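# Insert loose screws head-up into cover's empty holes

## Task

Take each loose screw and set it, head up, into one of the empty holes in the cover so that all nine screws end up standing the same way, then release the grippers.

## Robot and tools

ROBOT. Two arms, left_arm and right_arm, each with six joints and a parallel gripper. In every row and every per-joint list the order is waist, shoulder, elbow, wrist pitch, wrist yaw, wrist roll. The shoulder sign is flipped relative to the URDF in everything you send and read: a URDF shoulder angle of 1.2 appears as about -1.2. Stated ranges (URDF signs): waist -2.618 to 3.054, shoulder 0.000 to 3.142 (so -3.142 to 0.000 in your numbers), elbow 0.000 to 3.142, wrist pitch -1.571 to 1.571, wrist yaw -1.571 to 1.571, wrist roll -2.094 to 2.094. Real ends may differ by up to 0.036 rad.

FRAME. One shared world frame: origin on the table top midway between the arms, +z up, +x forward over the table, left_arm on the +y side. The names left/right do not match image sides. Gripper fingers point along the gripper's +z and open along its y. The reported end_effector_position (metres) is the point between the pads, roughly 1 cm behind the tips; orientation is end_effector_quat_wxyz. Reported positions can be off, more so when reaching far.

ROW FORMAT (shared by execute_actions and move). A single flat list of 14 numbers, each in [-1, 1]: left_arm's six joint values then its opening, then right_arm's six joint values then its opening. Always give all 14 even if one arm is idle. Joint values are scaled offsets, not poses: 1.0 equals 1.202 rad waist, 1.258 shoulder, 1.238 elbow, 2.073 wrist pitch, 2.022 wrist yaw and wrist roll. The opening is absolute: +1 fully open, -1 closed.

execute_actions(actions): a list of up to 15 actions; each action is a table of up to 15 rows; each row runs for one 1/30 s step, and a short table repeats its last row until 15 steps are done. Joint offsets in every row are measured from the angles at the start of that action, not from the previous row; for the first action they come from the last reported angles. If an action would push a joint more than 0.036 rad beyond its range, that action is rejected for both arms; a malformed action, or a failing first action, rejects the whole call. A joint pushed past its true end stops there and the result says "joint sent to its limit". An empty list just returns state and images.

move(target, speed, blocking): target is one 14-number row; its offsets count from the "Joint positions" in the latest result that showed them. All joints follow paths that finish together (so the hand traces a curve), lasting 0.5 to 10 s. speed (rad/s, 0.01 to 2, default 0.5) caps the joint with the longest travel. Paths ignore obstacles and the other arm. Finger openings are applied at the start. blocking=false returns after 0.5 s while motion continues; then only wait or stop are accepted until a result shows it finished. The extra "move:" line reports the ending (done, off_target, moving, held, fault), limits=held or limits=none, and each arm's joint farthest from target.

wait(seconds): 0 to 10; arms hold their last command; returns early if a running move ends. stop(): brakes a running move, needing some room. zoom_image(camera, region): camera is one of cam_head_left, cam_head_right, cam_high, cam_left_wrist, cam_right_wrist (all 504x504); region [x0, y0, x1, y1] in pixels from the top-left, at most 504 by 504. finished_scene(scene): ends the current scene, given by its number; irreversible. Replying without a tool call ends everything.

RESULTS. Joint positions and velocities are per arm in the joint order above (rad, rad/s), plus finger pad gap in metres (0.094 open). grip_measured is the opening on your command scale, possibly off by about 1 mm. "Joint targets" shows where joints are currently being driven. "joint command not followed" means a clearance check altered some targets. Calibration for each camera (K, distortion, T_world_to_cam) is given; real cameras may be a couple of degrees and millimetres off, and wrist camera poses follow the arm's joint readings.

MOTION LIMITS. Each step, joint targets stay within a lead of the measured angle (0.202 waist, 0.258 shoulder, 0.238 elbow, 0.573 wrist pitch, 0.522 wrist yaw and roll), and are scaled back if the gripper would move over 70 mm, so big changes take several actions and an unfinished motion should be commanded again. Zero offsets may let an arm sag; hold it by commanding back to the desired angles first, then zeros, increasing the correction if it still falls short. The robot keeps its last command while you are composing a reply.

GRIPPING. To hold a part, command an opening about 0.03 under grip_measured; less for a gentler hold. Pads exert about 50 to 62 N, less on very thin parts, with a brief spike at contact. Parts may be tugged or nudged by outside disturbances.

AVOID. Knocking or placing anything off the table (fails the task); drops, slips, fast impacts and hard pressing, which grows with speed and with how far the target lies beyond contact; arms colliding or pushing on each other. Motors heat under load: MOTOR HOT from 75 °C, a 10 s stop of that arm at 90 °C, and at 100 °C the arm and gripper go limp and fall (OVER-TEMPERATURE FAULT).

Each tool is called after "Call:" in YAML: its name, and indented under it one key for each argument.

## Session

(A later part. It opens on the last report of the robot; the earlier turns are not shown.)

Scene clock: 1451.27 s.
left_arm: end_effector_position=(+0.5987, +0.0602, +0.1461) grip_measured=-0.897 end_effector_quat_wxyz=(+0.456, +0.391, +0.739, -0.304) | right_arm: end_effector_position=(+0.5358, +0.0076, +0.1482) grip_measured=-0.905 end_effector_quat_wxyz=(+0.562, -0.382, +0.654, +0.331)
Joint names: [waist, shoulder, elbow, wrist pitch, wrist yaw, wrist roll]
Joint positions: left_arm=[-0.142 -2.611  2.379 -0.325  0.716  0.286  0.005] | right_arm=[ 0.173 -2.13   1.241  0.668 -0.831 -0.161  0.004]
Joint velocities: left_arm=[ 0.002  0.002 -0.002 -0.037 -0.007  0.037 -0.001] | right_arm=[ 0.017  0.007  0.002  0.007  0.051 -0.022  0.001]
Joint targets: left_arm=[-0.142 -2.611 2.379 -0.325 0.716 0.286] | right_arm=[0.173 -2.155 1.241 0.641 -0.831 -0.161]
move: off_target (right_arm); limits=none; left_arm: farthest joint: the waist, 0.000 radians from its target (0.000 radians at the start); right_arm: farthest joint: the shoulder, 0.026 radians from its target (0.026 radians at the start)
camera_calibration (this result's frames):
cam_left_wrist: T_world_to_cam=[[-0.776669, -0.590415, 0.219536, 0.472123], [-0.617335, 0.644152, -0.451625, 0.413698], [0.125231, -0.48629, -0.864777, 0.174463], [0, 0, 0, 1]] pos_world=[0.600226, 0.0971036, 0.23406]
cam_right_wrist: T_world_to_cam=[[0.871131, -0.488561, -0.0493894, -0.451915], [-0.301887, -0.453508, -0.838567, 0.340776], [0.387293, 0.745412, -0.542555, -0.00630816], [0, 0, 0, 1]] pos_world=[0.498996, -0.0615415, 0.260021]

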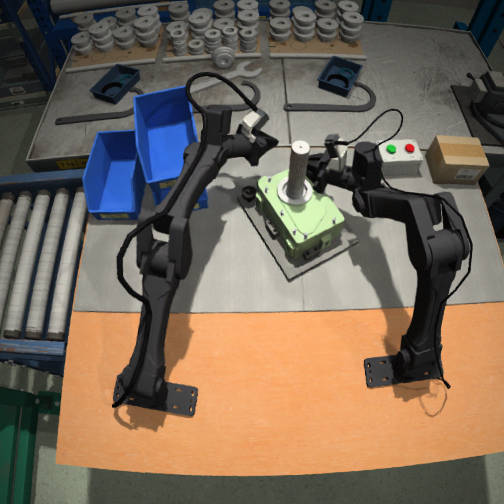

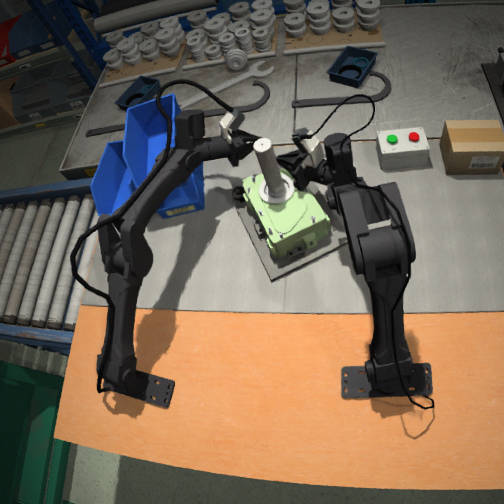

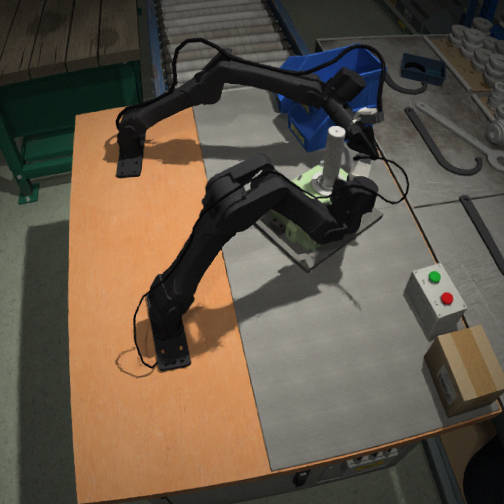

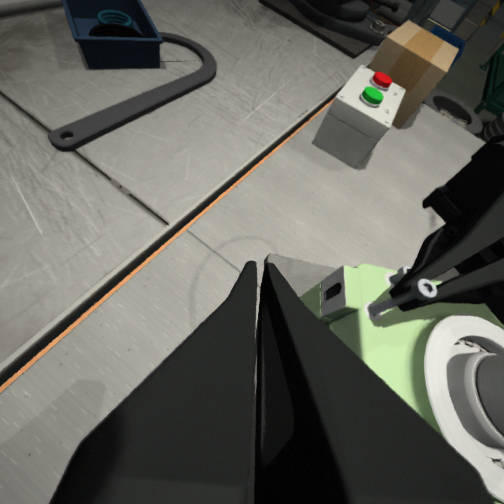

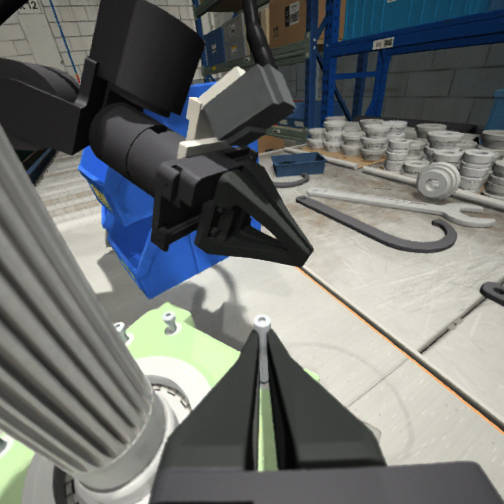

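Call:
move:
  target: [0,0,0,0,0,0,-0.9,0,0,-0.035,0.008,0,0,-0.91]
  speed: 0.015

Call:
zoom_image:
  camera: "cam_left_wrist"
  region: [330, 240, 480, 360]

Call:
zoom_image:
  camera: "cam_right_wrist"
  region: [212, 310, 312, 410]

Scene clock: 1464.07 s.
left_arm: end_effector_position=(+0.5987, +0.0602, +0.1461) grip_measured=-0.897 end_effector_quat_wxyz=(+0.456, +0.391, +0.739, -0.304) | right_arm: end_effector_position=(+0.5344, +0.0073, +0.1489) grip_measured=-0.905 end_effector_quat_wxyz=(+0.569, -0.383, +0.649, +0.329)
Joint names: [waist, shoulder, elbow, wrist pitch, wrist yaw, wrist roll]
Joint positions: left_arm=[-0.142 -2.611  2.379 -0.325  0.716  0.286  0.005] | right_arm=[ 0.173 -2.13   1.227  0.7   -0.831 -0.159  0.004]
Joint velocities: left_arm=[-0.012 -0.002  0.012  0.037  0.051 -0.007 -0.   ] | right_arm=[-0.012 -0.017  0.002 -0.066  0.037 -0.022 -0.   ]
Joint targets: left_arm=[-0.142 -2.611 2.379 -0.325 0.716 0.286] | right_arm=[0.173 -2.130 1.197 0.684 -0.831 -0.161]
move: off_target (right_arm); limits=none; left_arm: farthest joint: the waist, 0.000 radians from its target (0.000 radians at the start); right_arm: farthest joint: the elbow, 0.029 radians from its target (0.043 radians at the start)
camera_calibration (this result's frames):
cam_left_wrist: T_world_to_cam=[[-0.776669, -0.590415, 0.219536, 0.472123], [-0.617335, 0.644152, -0.451625, 0.413698], [0.125231, -0.48629, -0.864777, 0.174463], [0, 0, 0, 1]] pos_world=[0.600226, 0.0971036, 0.23406]
cam_right_wrist: T_world_to_cam=[[0.87178, -0.488508, -0.0368644, -0.453071], [-0.287734, -0.449673, -0.845579, 0.334245], [0.396495, 0.747766, -0.532577, -0.0116294], [0, 0, 0, 1]] pos_world=[0.495763, -0.0623318, 0.259735]

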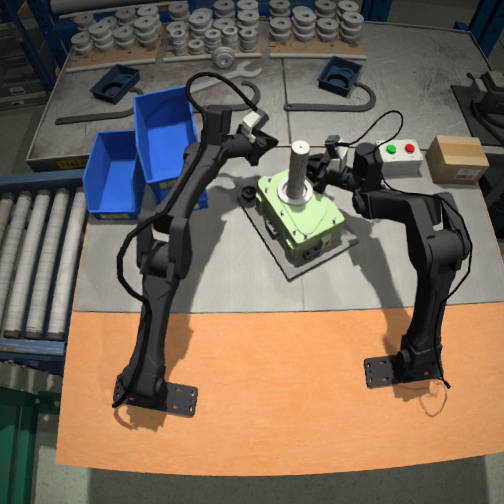

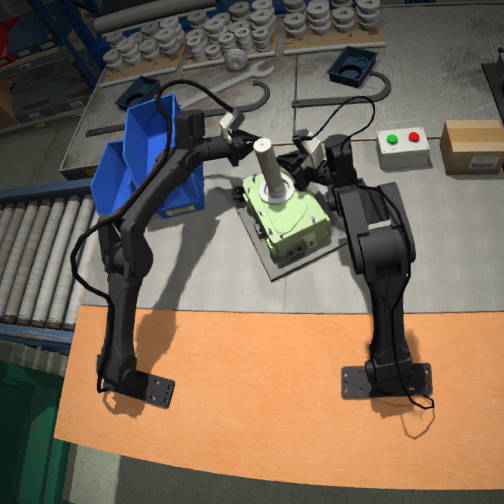

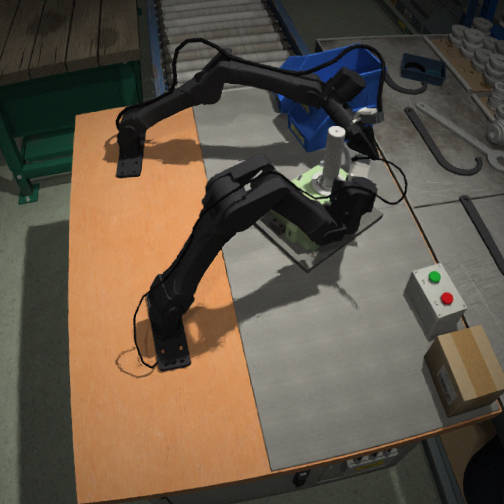

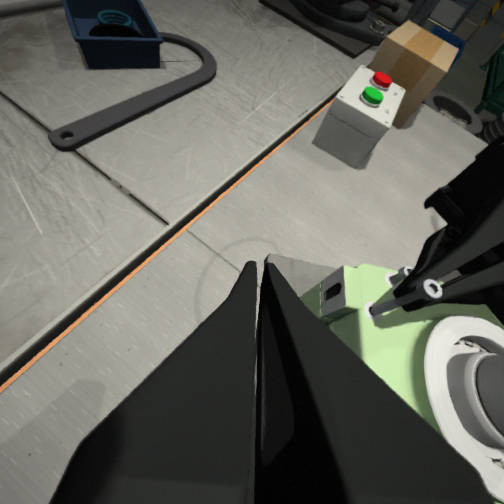

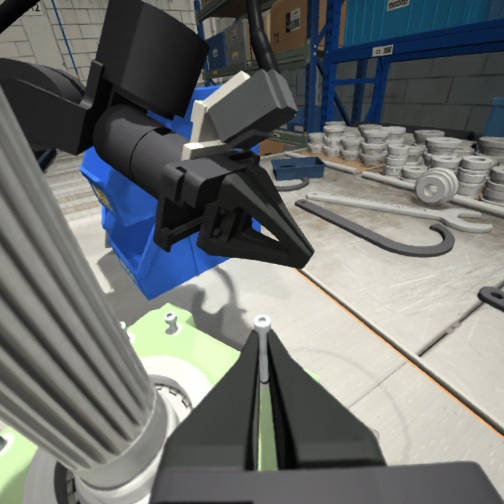

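Region (330, 240, 480, 360) of cam_left_wrist's 504x504 image, scaled by 3.360, with more detail than that image has; it fills the top 403 rows of this view, and the rest is white.

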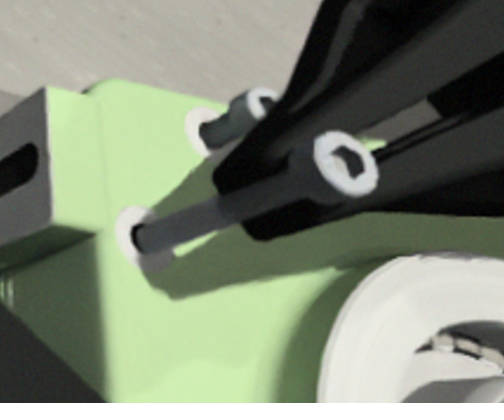

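Region (212, 310, 312, 410) of cam_right_wrist's 504x504 image, scaled by 5.040, with more detail than that image has.

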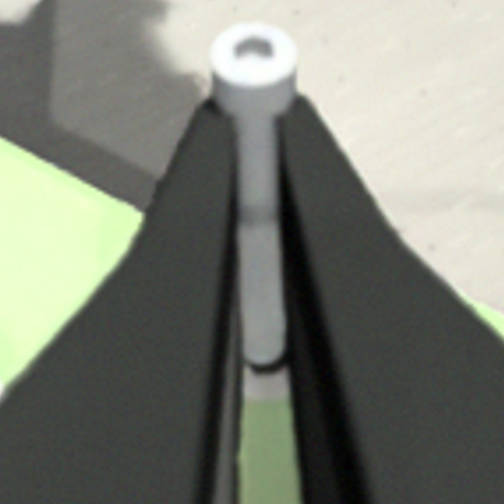

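Call:
move:
  target: [0,0,0,0,0,0,-0.9,0,0.03,0.057,-0.073,0,-0.032,-0.96]
  speed: 0.03

Call:
zoom_image:
  camera: "cam_left_wrist"
  region: [330, 240, 480, 360]

Call:
zoom_image:
  camera: "cam_right_wrist"
  region: [212, 310, 312, 410]

Scene clock: 1483.33 s.
left_arm: end_effector_position=(+0.5987, +0.0602, +0.1461) grip_measured=-0.897 end_effector_quat_wxyz=(+0.456, +0.391, +0.739, -0.304) | right_arm: end_effector_position=(+0.5360, +0.0081, +0.1469) grip_measured=-0.933 end_effector_quat_wxyz=(+0.552, -0.396, +0.659, +0.323)
Joint names: [waist, shoulder, elbow, wrist pitch, wrist yaw, wrist roll]
Joint positions: left_arm=[-0.142 -2.611  2.379 -0.325  0.716  0.286  0.005] | right_arm=[ 0.173 -2.121  1.267  0.578 -0.835 -0.217  0.003]
Joint velocities: left_arm=[ 0.012  0.007  0.007  0.037 -0.037  0.051 -0.   ] | right_arm=[-0.002 -0.022 -0.012  0.051  0.11  -0.007  0.   ]
Joint targets: left_arm=[-0.142 -2.611 2.379 -0.325 0.716 0.286] | right_arm=[0.173 -2.092 1.297 0.548 -0.831 -0.224]
move: off_target (right_arm); limits=none; left_arm: farthest joint: the waist, 0.000 radians from its target (0.000 radians at the start); right_arm: farthest joint: the elbow, 0.030 radians from its target (0.071 radians at the start)
camera_calibration (this result's frames):
cam_left_wrist: T_world_to_cam=[[-0.776669, -0.590415, 0.219536, 0.472123], [-0.617335, 0.644152, -0.451625, 0.413698], [0.125231, -0.48629, -0.864777, 0.174463], [0, 0, 0, 1]] pos_world=[0.600226, 0.0971036, 0.23406]
cam_right_wrist: T_world_to_cam=[[0.877218, -0.47881, -0.0350632, -0.457346], [-0.299366, -0.488441, -0.819637, 0.336086], [0.375324, 0.729497, -0.571809, 0.00334628], [0, 0, 0, 1]] pos_world=[0.500549, -0.0572644, 0.261346]

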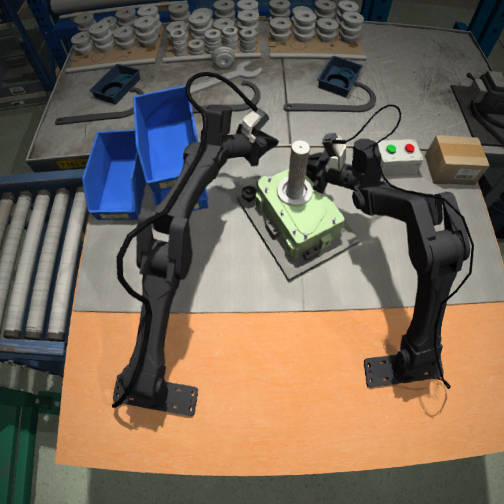

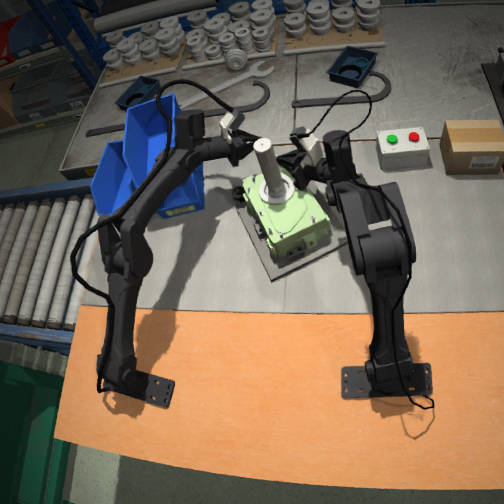

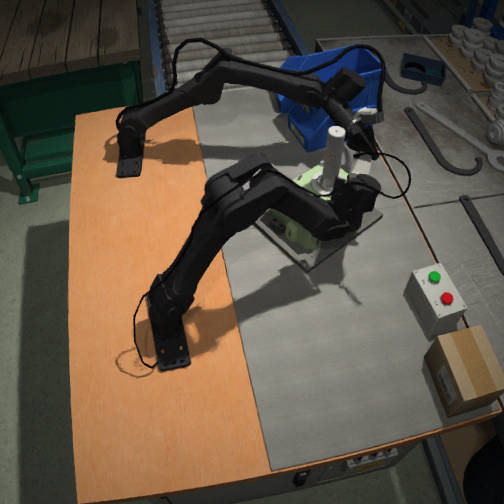

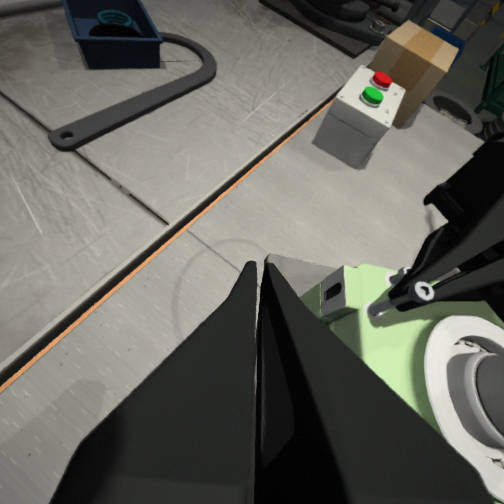

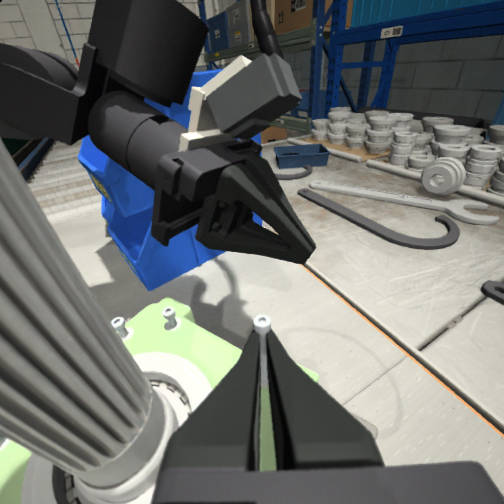

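Region (330, 240, 480, 360) of cam_left_wrist's 504x504 image, scaled by 3.360, with more detail than that image has; it fills the top 403 rows of this view, and the rest is white.

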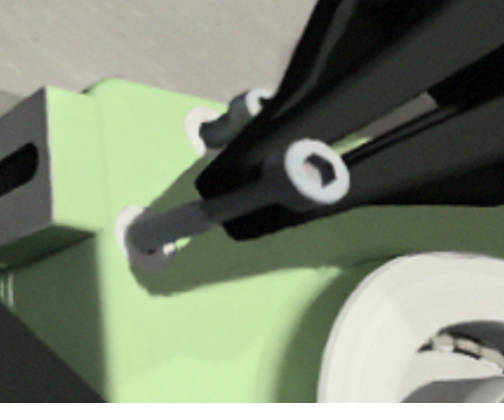

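Region (212, 310, 312, 410) of cam_right_wrist's 504x504 image, scaled by 5.040, with more detail than that image has.

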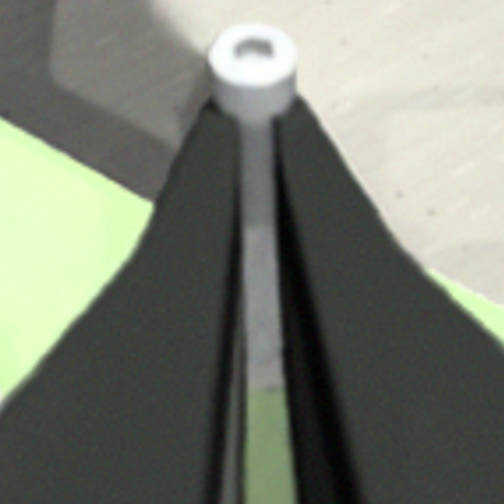

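Call:
move:
  target: [0,0,0,0,0,0,-0.9,0,0.036,0.024,0,0,0,-0.96]
  speed: 0.02

Scene clock: 1506.40 s.
left_arm: end_effector_position=(+0.5987, +0.0602, +0.1461) grip_measured=-0.897 end_effector_quat_wxyz=(+0.456, +0.391, +0.739, -0.304) | right_arm: end_effector_position=(+0.5353, +0.0080, +0.1574) grip_measured=-0.933 end_effector_quat_wxyz=(+0.559, -0.398, +0.653, +0.321)
Joint names: [waist, shoulder, elbow, wrist pitch, wrist yaw, wrist roll]
Joint positions: left_arm=[-0.142 -2.611  2.379 -0.325  0.716  0.286  0.005] | right_arm=[ 0.173 -2.101  1.267  0.579 -0.835 -0.217  0.003]
Joint velocities: left_arm=[-0.002  0.002 -0.002 -0.007 -0.007  0.051  0.   ] | right_arm=[-0.012  0.007  0.007  0.022  0.037  0.125  0.001]
Joint targets: left_arm=[-0.142 -2.611 2.379 -0.325 0.716 0.286] | right_arm=[0.173 -2.075 1.297 0.578 -0.835 -0.217]
move: off_target (right_arm); limits=none; left_arm: farthest joint: the waist, 0.000 radians from its target (0.000 radians at the start); right_arm: farthest joint: the elbow, 0.029 radians from its target (0.029 radians at the start)
camera_calibration (this result's frames):
cam_left_wrist: T_world_to_cam=[[-0.776669, -0.590415, 0.219536, 0.472123], [-0.617335, 0.644152, -0.451625, 0.413698], [0.125231, -0.48629, -0.864777, 0.174463], [0, 0, 0, 1]] pos_world=[0.600226, 0.0971036, 0.23406]
cam_right_wrist: T_world_to_cam=[[0.878011, -0.478258, -0.0191333, -0.459362], [-0.282335, -0.485218, -0.827557, 0.336567], [0.386502, 0.732006, -0.561056, 0.00200567], [0, 0, 0, 1]] pos_world=[0.497575, -0.0578532, 0.270865]

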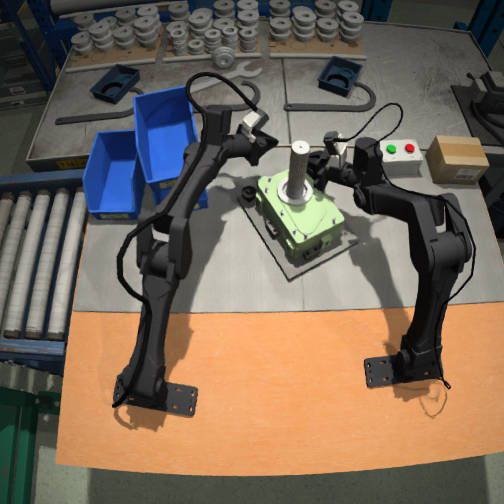

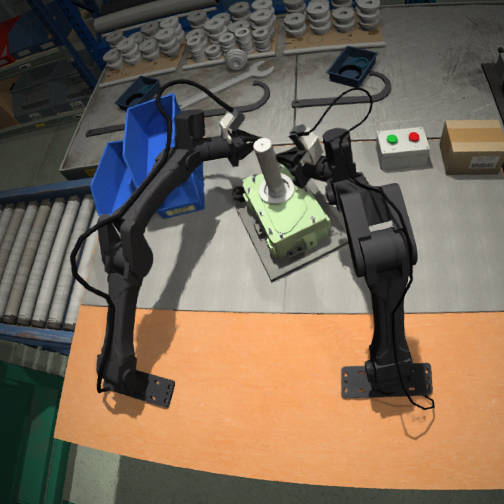

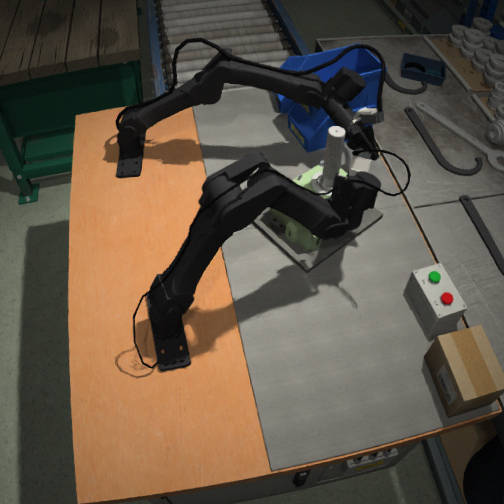

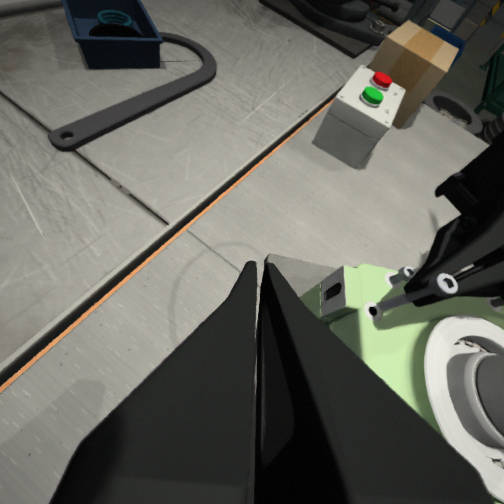

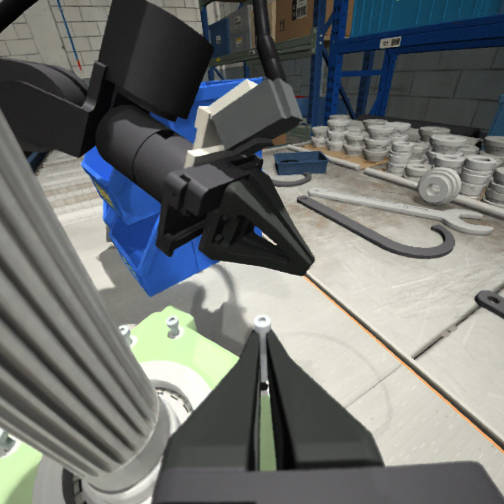

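Call:
move:
  target: [0,0,0,0,0,0,-0.9,0.055,0.066,-0.105,0.041,0.107,0.041,-0.96]
  speed: 0.05

Call:
zoom_image:
  camera: "cam_left_wrist"
  region: [330, 240, 480, 360]

Call:
zoom_image:
  camera: "cam_right_wrist"
  region: [212, 310, 312, 410]

Scene clock: 1517.00 s.
left_arm: end_effector_position=(+0.5987, +0.0602, +0.1461) grip_measured=-0.897 end_effector_quat_wxyz=(+0.456, +0.391, +0.739, -0.304) | right_arm: end_effector_position=(+0.5331, +0.0096, +0.1525) grip_measured=-0.933 end_effector_quat_wxyz=(+0.574, -0.339, +0.691, +0.279)
Joint names: [waist, shoulder, elbow, wrist pitch, wrist yaw, wrist roll]
Joint positions: left_arm=[-0.142 -2.611  2.379 -0.325  0.716  0.286  0.005] | right_arm=[ 0.228 -2.045  1.158  0.656 -0.623 -0.14   0.003]
Joint velocities: left_arm=[ 0.012 -0.017  0.002 -0.095 -0.037 -0.037 -0.   ] | right_arm=[ 0.002  0.007 -0.002 -0.037  0.007 -0.081 -0.001]
Joint targets: left_arm=[-0.142 -2.611 2.379 -0.325 0.716 0.286] | right_arm=[0.239 -2.018 1.138 0.664 -0.619 -0.134]
move: off_target (right_arm); limits=none; left_arm: farthest joint: the waist, 0.000 radians from its target (0.000 radians at the start); right_arm: farthest joint: the shoulder, 0.027 radians from its target (0.083 radians at the start)
camera_calibration (this result's frames):
cam_left_wrist: T_world_to_cam=[[-0.776669, -0.590415, 0.219536, 0.472123], [-0.617335, 0.644152, -0.451625, 0.413698], [0.125231, -0.48629, -0.864777, 0.174463], [0, 0, 0, 1]] pos_world=[0.600226, 0.0971036, 0.23406]
cam_right_wrist: T_world_to_cam=[[0.786568, -0.616094, -0.0417079, -0.403257], [-0.381359, -0.431537, -0.817521, 0.383451], [0.485671, 0.658941, -0.574386, -0.0512531], [0, 0, 0, 1]] pos_world=[0.488313, -0.0491979, 0.267221]

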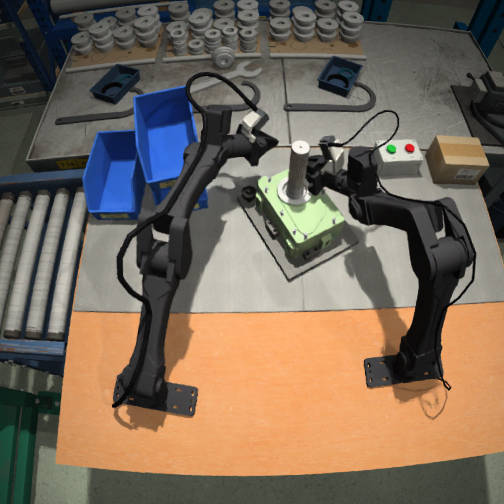

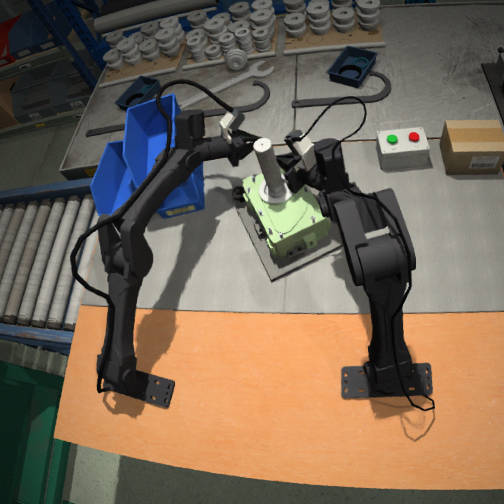

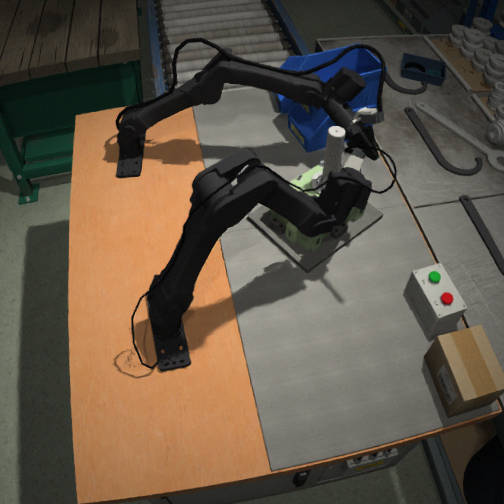

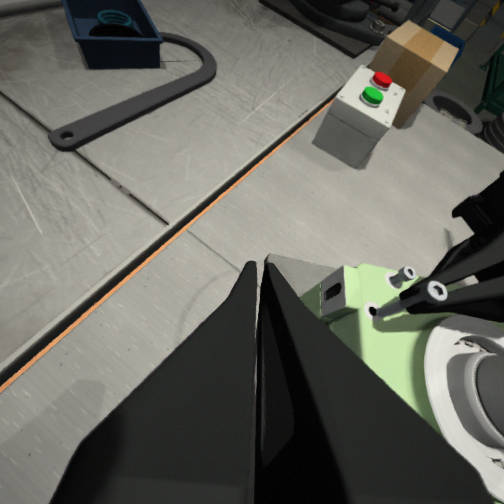

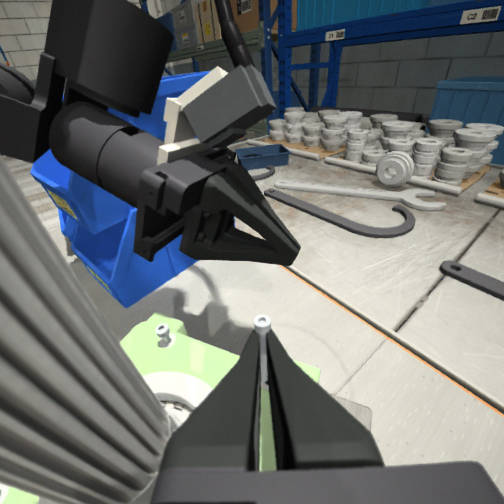

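Region (330, 240, 480, 360) of cam_left_wrist's 504x504 image, scaled by 3.360, with more detail than that image has; it fills the top 403 rows of this view, and the rest is white.

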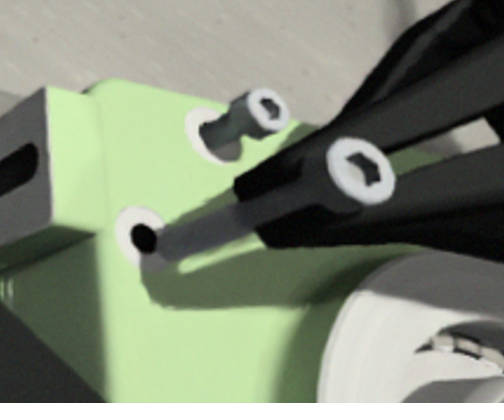

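Region (212, 310, 312, 410) of cam_right_wrist's 504x504 image, scaled by 5.040, with more detail than that image has.

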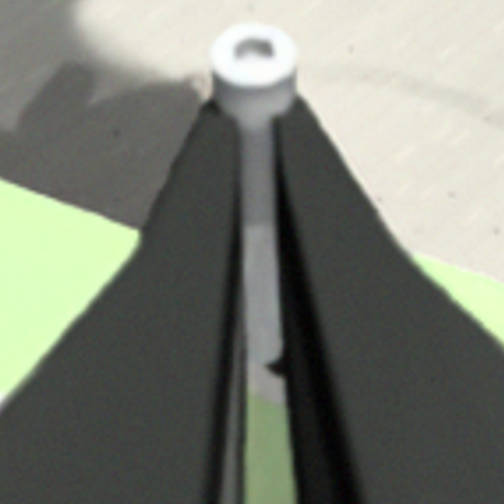

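Call:
move:
  target: [0,0,0,0,0,0,-0.9,0,0.02,0,0,0.012,0,-0.96]
  speed: 0.02

Call:
zoom_image:
  camera: "cam_left_wrist"
  region: [330, 240, 480, 360]

Call:
zoom_image:
  camera: "cam_right_wrist"
  region: [212, 310, 312, 410]

Scene clock: 1529.37 s.
left_arm: end_effector_position=(+0.5987, +0.0602, +0.1461) grip_measured=-0.897 end_effector_quat_wxyz=(+0.456, +0.391, +0.739, -0.304) | right_arm: end_effector_position=(+0.5359, +0.0073, +0.1521) grip_measured=-0.933 end_effector_quat_wxyz=(+0.577, -0.333, +0.695, +0.271)
Joint names: [waist, shoulder, elbow, wrist pitch, wrist yaw, wrist roll]
Joint positions: left_arm=[-0.142 -2.611  2.379 -0.325  0.716  0.286  0.005] | right_arm=[ 0.228 -2.045  1.158  0.656 -0.602 -0.139  0.003]
Joint velocities: left_arm=[-0.002  0.002 -0.007 -0.051  0.051 -0.051 -0.   ] | right_arm=[ 0.007  0.022 -0.002 -0.007  0.022 -0.037 -0.001]
Joint targets: left_arm=[-0.142 -2.611 2.379 -0.325 0.716 0.286] | right_arm=[0.228 -2.019 1.158 0.656 -0.598 -0.139]
move: off_target (right_arm); limits=none; left_arm: farthest joint: the waist, 0.000 radians from its target (0.000 radians at the start); right_arm: farthest joint: the shoulder, 0.025 radians from its target (0.025 radians at the start)
camera_calibration (this result's frames):
cam_left_wrist: T_world_to_cam=[[-0.776669, -0.590415, 0.219536, 0.472123], [-0.617335, 0.644152, -0.451625, 0.413698], [0.125231, -0.48629, -0.864777, 0.174463], [0, 0, 0, 1]] pos_world=[0.600226, 0.0971036, 0.23406]
cam_right_wrist: T_world_to_cam=[[0.77406, -0.631967, -0.0380468, -0.400657], [-0.388908, -0.42721, -0.816237, 0.387003], [0.499581, 0.646613, -0.576463, -0.0583553], [0, 0, 0, 1]] pos_world=[0.489794, -0.0501375, 0.267003]

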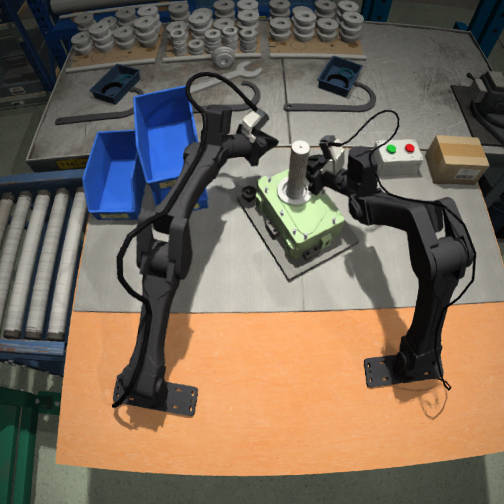

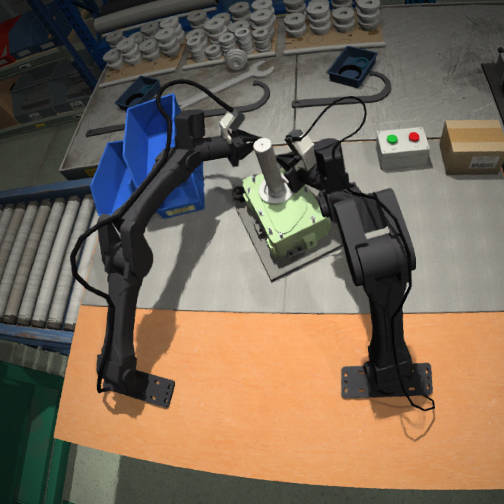

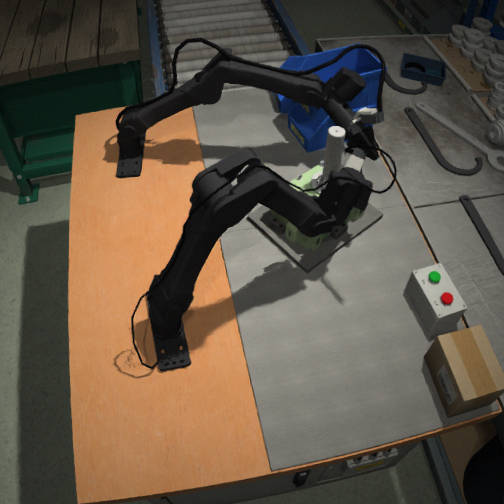

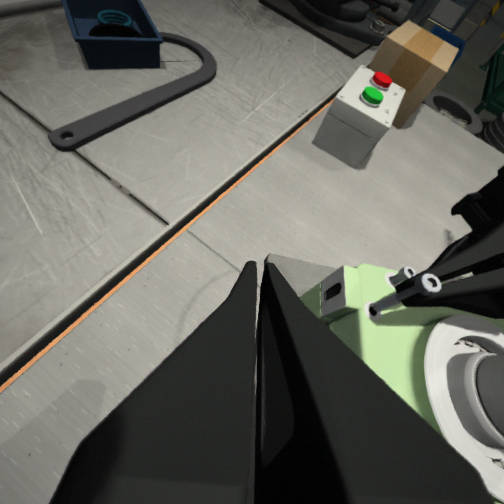

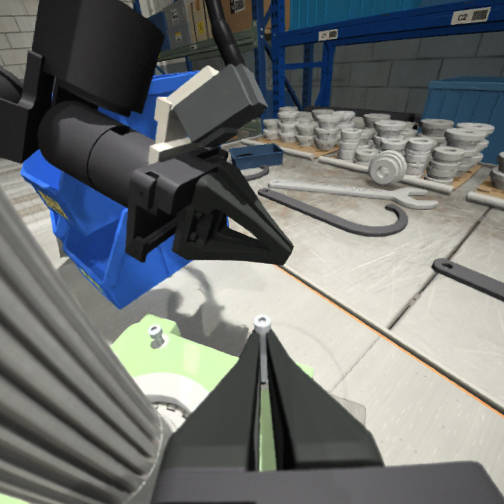

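Region (330, 240, 480, 360) of cam_left_wrist's 504x504 image, scaled by 3.360, with more detail than that image has; it fills the top 403 rows of this view, and the rest is white.

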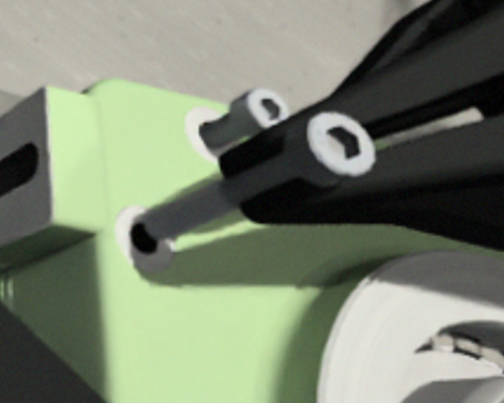

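Region (212, 310, 312, 410) of cam_right_wrist's 504x504 image, scaled by 5.040, with more detail than that image has.

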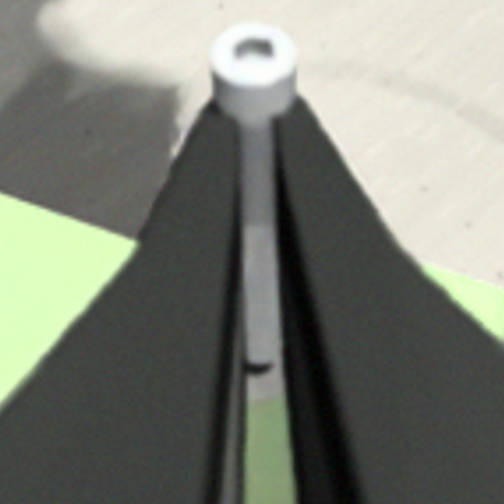

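Overshot ~1 mm; back yaw by .005 then descend.

Call:
move:
  target: [0,0,0,0,0,0,-0.9,0,0.02,0,0,-0.005,0,-0.96]
  speed: 0.02

Call:
move:
  target: [0,0,0,0,0,0,-0.9,0,-0.026,0,0,0,0,-0.96]
  speed: 0.015

Call:
zoom_image:
  camera: "cam_left_wrist"
  region: [330, 240, 480, 360]

Call:
zoom_image:
  camera: "cam_right_wrist"
  region: [212, 310, 312, 410]

Scene clock: 1542.03 s.
left_arm: end_effector_position=(+0.5987, +0.0602, +0.1461) grip_measured=-0.897 end_effector_quat_wxyz=(+0.456, +0.391, +0.739, -0.304) | right_arm: end_effector_position=(+0.5357, +0.0075, +0.1522) grip_measured=-0.933 end_effector_quat_wxyz=(+0.576, -0.334, +0.695, +0.272)
Joint names: [waist, shoulder, elbow, wrist pitch, wrist yaw, wrist roll]
Joint positions: left_arm=[-0.142 -2.611  2.379 -0.325  0.716  0.286  0.005] | right_arm=[ 0.228 -2.045  1.158  0.656 -0.604 -0.139  0.003]
Joint velocities: left_arm=[ 0.002  0.002 -0.012 -0.007 -0.037 -0.007 -0.   ] | right_arm=[-0.007 -0.002  0.007  0.022  0.022 -0.022 -0.001]
Joint targets: left_arm=[-0.142 -2.611 2.379 -0.325 0.716 0.286] | right_arm=[0.228 -2.019 1.158 0.656 -0.612 -0.139]
move: off_target (right_arm); limits=none; left_arm: farthest joint: the waist, 0.000 radians from its target (0.000 radians at the start); right_arm: farthest joint: the shoulder, 0.025 radians from its target (0.025 radians at the start)
camera_calibration (this result's frames):
cam_left_wrist: T_world_to_cam=[[-0.776669, -0.590415, 0.219536, 0.472123], [-0.617335, 0.644152, -0.451625, 0.413698], [0.125231, -0.48629, -0.864777, 0.174463], [0, 0, 0, 1]] pos_world=[0.600226, 0.0971036, 0.23406]
cam_right_wrist: T_world_to_cam=[[0.775228, -0.630513, -0.0384019, -0.400901], [-0.388209, -0.42759, -0.81637, 0.386682], [0.498312, 0.647781, -0.576251, -0.0577049], [0, 0, 0, 1]] pos_world=[0.489659, -0.050052, 0.267028]

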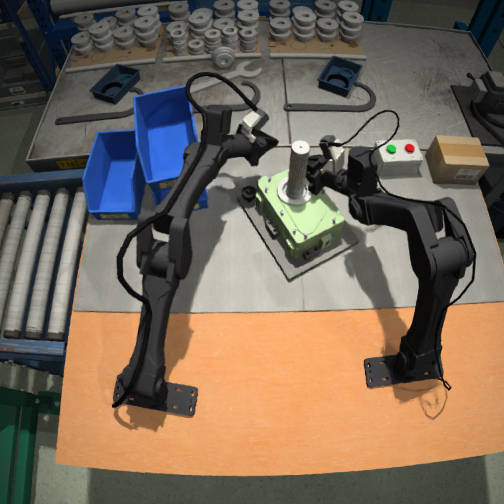

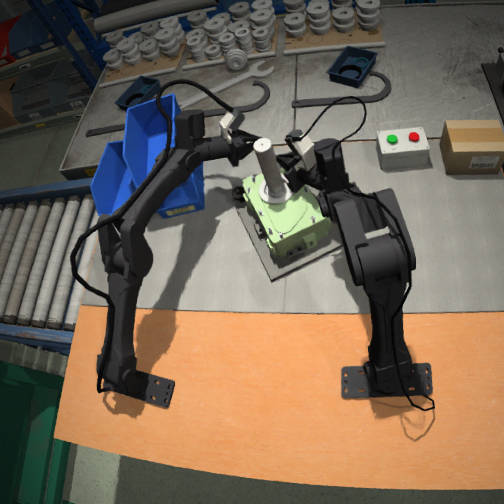

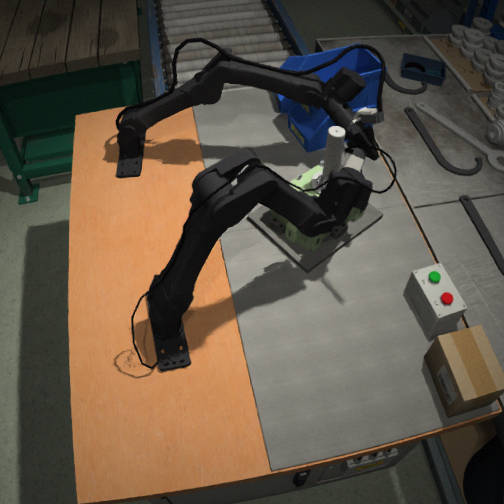

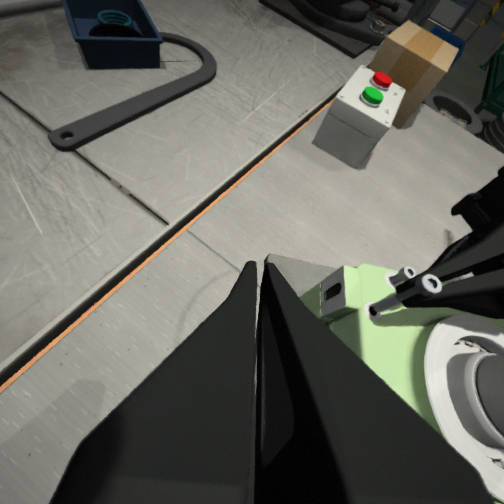

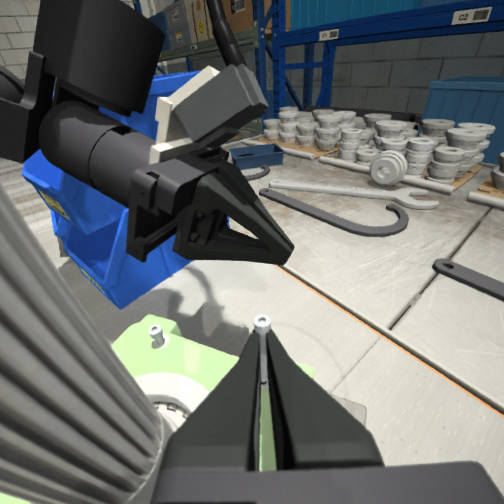

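Scene clock: 1544.43 s.
left_arm: end_effector_position=(+0.5987, +0.0602, +0.1461) grip_measured=-0.897 end_effector_quat_wxyz=(+0.456, +0.391, +0.739, -0.304) | right_arm: end_effector_position=(+0.5360, +0.0078, +0.1493) grip_measured=-0.933 end_effector_quat_wxyz=(+0.575, -0.334, +0.695, +0.273)
Joint names: [waist, shoulder, elbow, wrist pitch, wrist yaw, wrist roll]
Joint positions: left_arm=[-0.142 -2.611  2.379 -0.325  0.716  0.286  0.005] | right_arm=[ 0.228 -2.052  1.158  0.661 -0.605 -0.139  0.003]
Joint velocities: left_arm=[ 0.007  0.027  0.007 -0.066  0.022 -0.066  0.   ] | right_arm=[-0.012 -0.002 -0.017  0.066 -0.037  0.095 -0.   ]
Joint targets: left_arm=[-0.142 -2.611 2.379 -0.325 0.716 0.286] | right_arm=[0.228 -2.077 1.158 0.656 -0.604 -0.139]
move: off_target (right_arm); limits=none; left_arm: farthest joint: the waist, 0.000 radians from its target (0.000 radians at the start); right_arm: farthest joint: the shoulder, 0.026 radians from its target (0.033 radians at the start)
camera_calibration (this result's frames):
cam_left_wrist: T_world_to_cam=[[-0.776669, -0.590415, 0.219536, 0.472123], [-0.617335, 0.644152, -0.451625, 0.413698], [0.125231, -0.48629, -0.864777, 0.174463], [0, 0, 0, 1]] pos_world=[0.600226, 0.0971036, 0.23406]
cam_right_wrist: T_world_to_cam=[[0.775841, -0.629663, -0.0399375, -0.401211], [-0.389589, -0.428319, -0.81533, 0.385138], [0.496277, 0.648126, -0.577617, -0.058435], [0, 0, 0, 1]] pos_world=[0.490322, -0.0497928, 0.264238]

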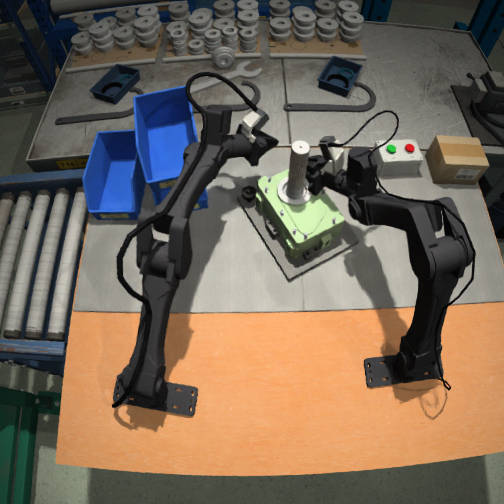

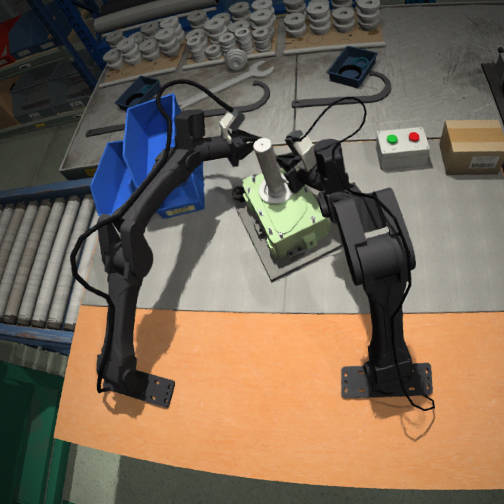

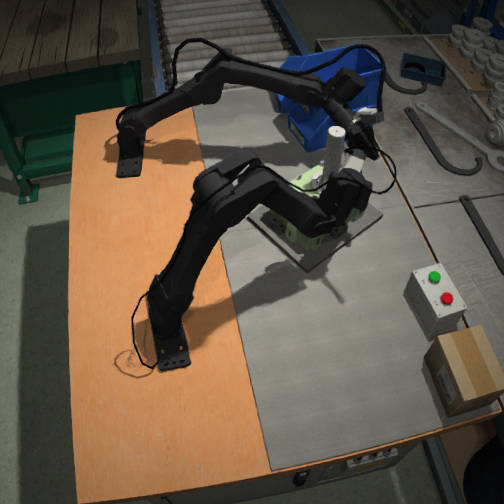

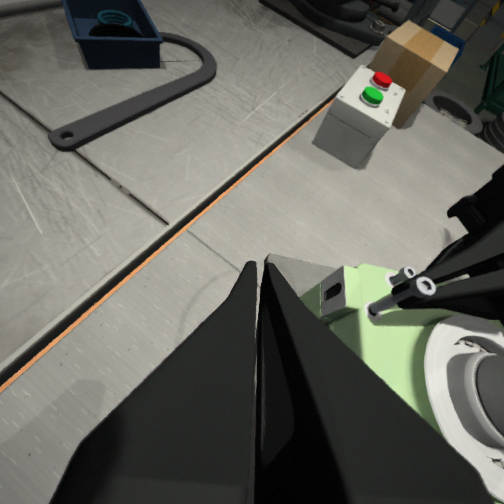

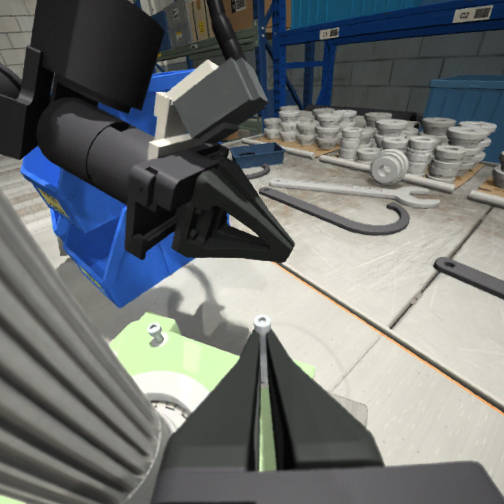

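Region (330, 240, 480, 360) of cam_left_wrist's 504x504 image, scaled by 3.360, with more detail than that image has; it fills the top 403 rows of this view, and the rest is white.

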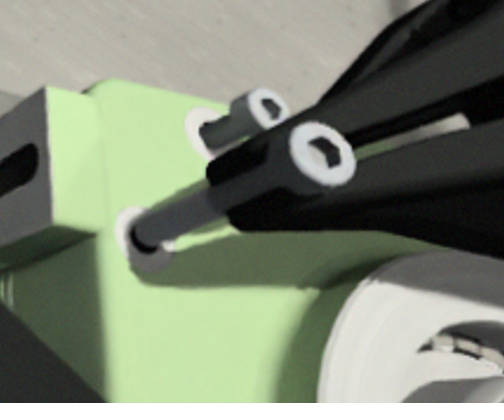

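Region (212, 310, 312, 410) of cam_right_wrist's 504x504 image, scaled by 5.040, with more detail than that image has.

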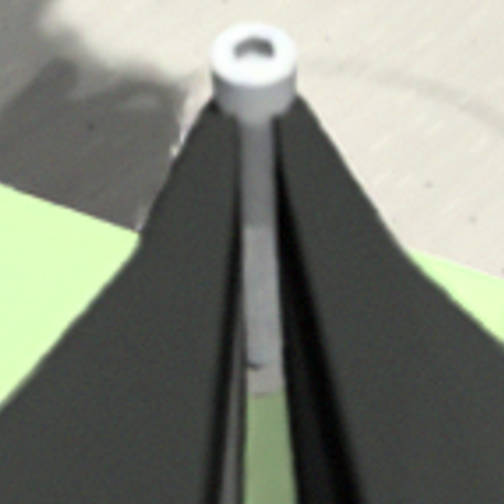

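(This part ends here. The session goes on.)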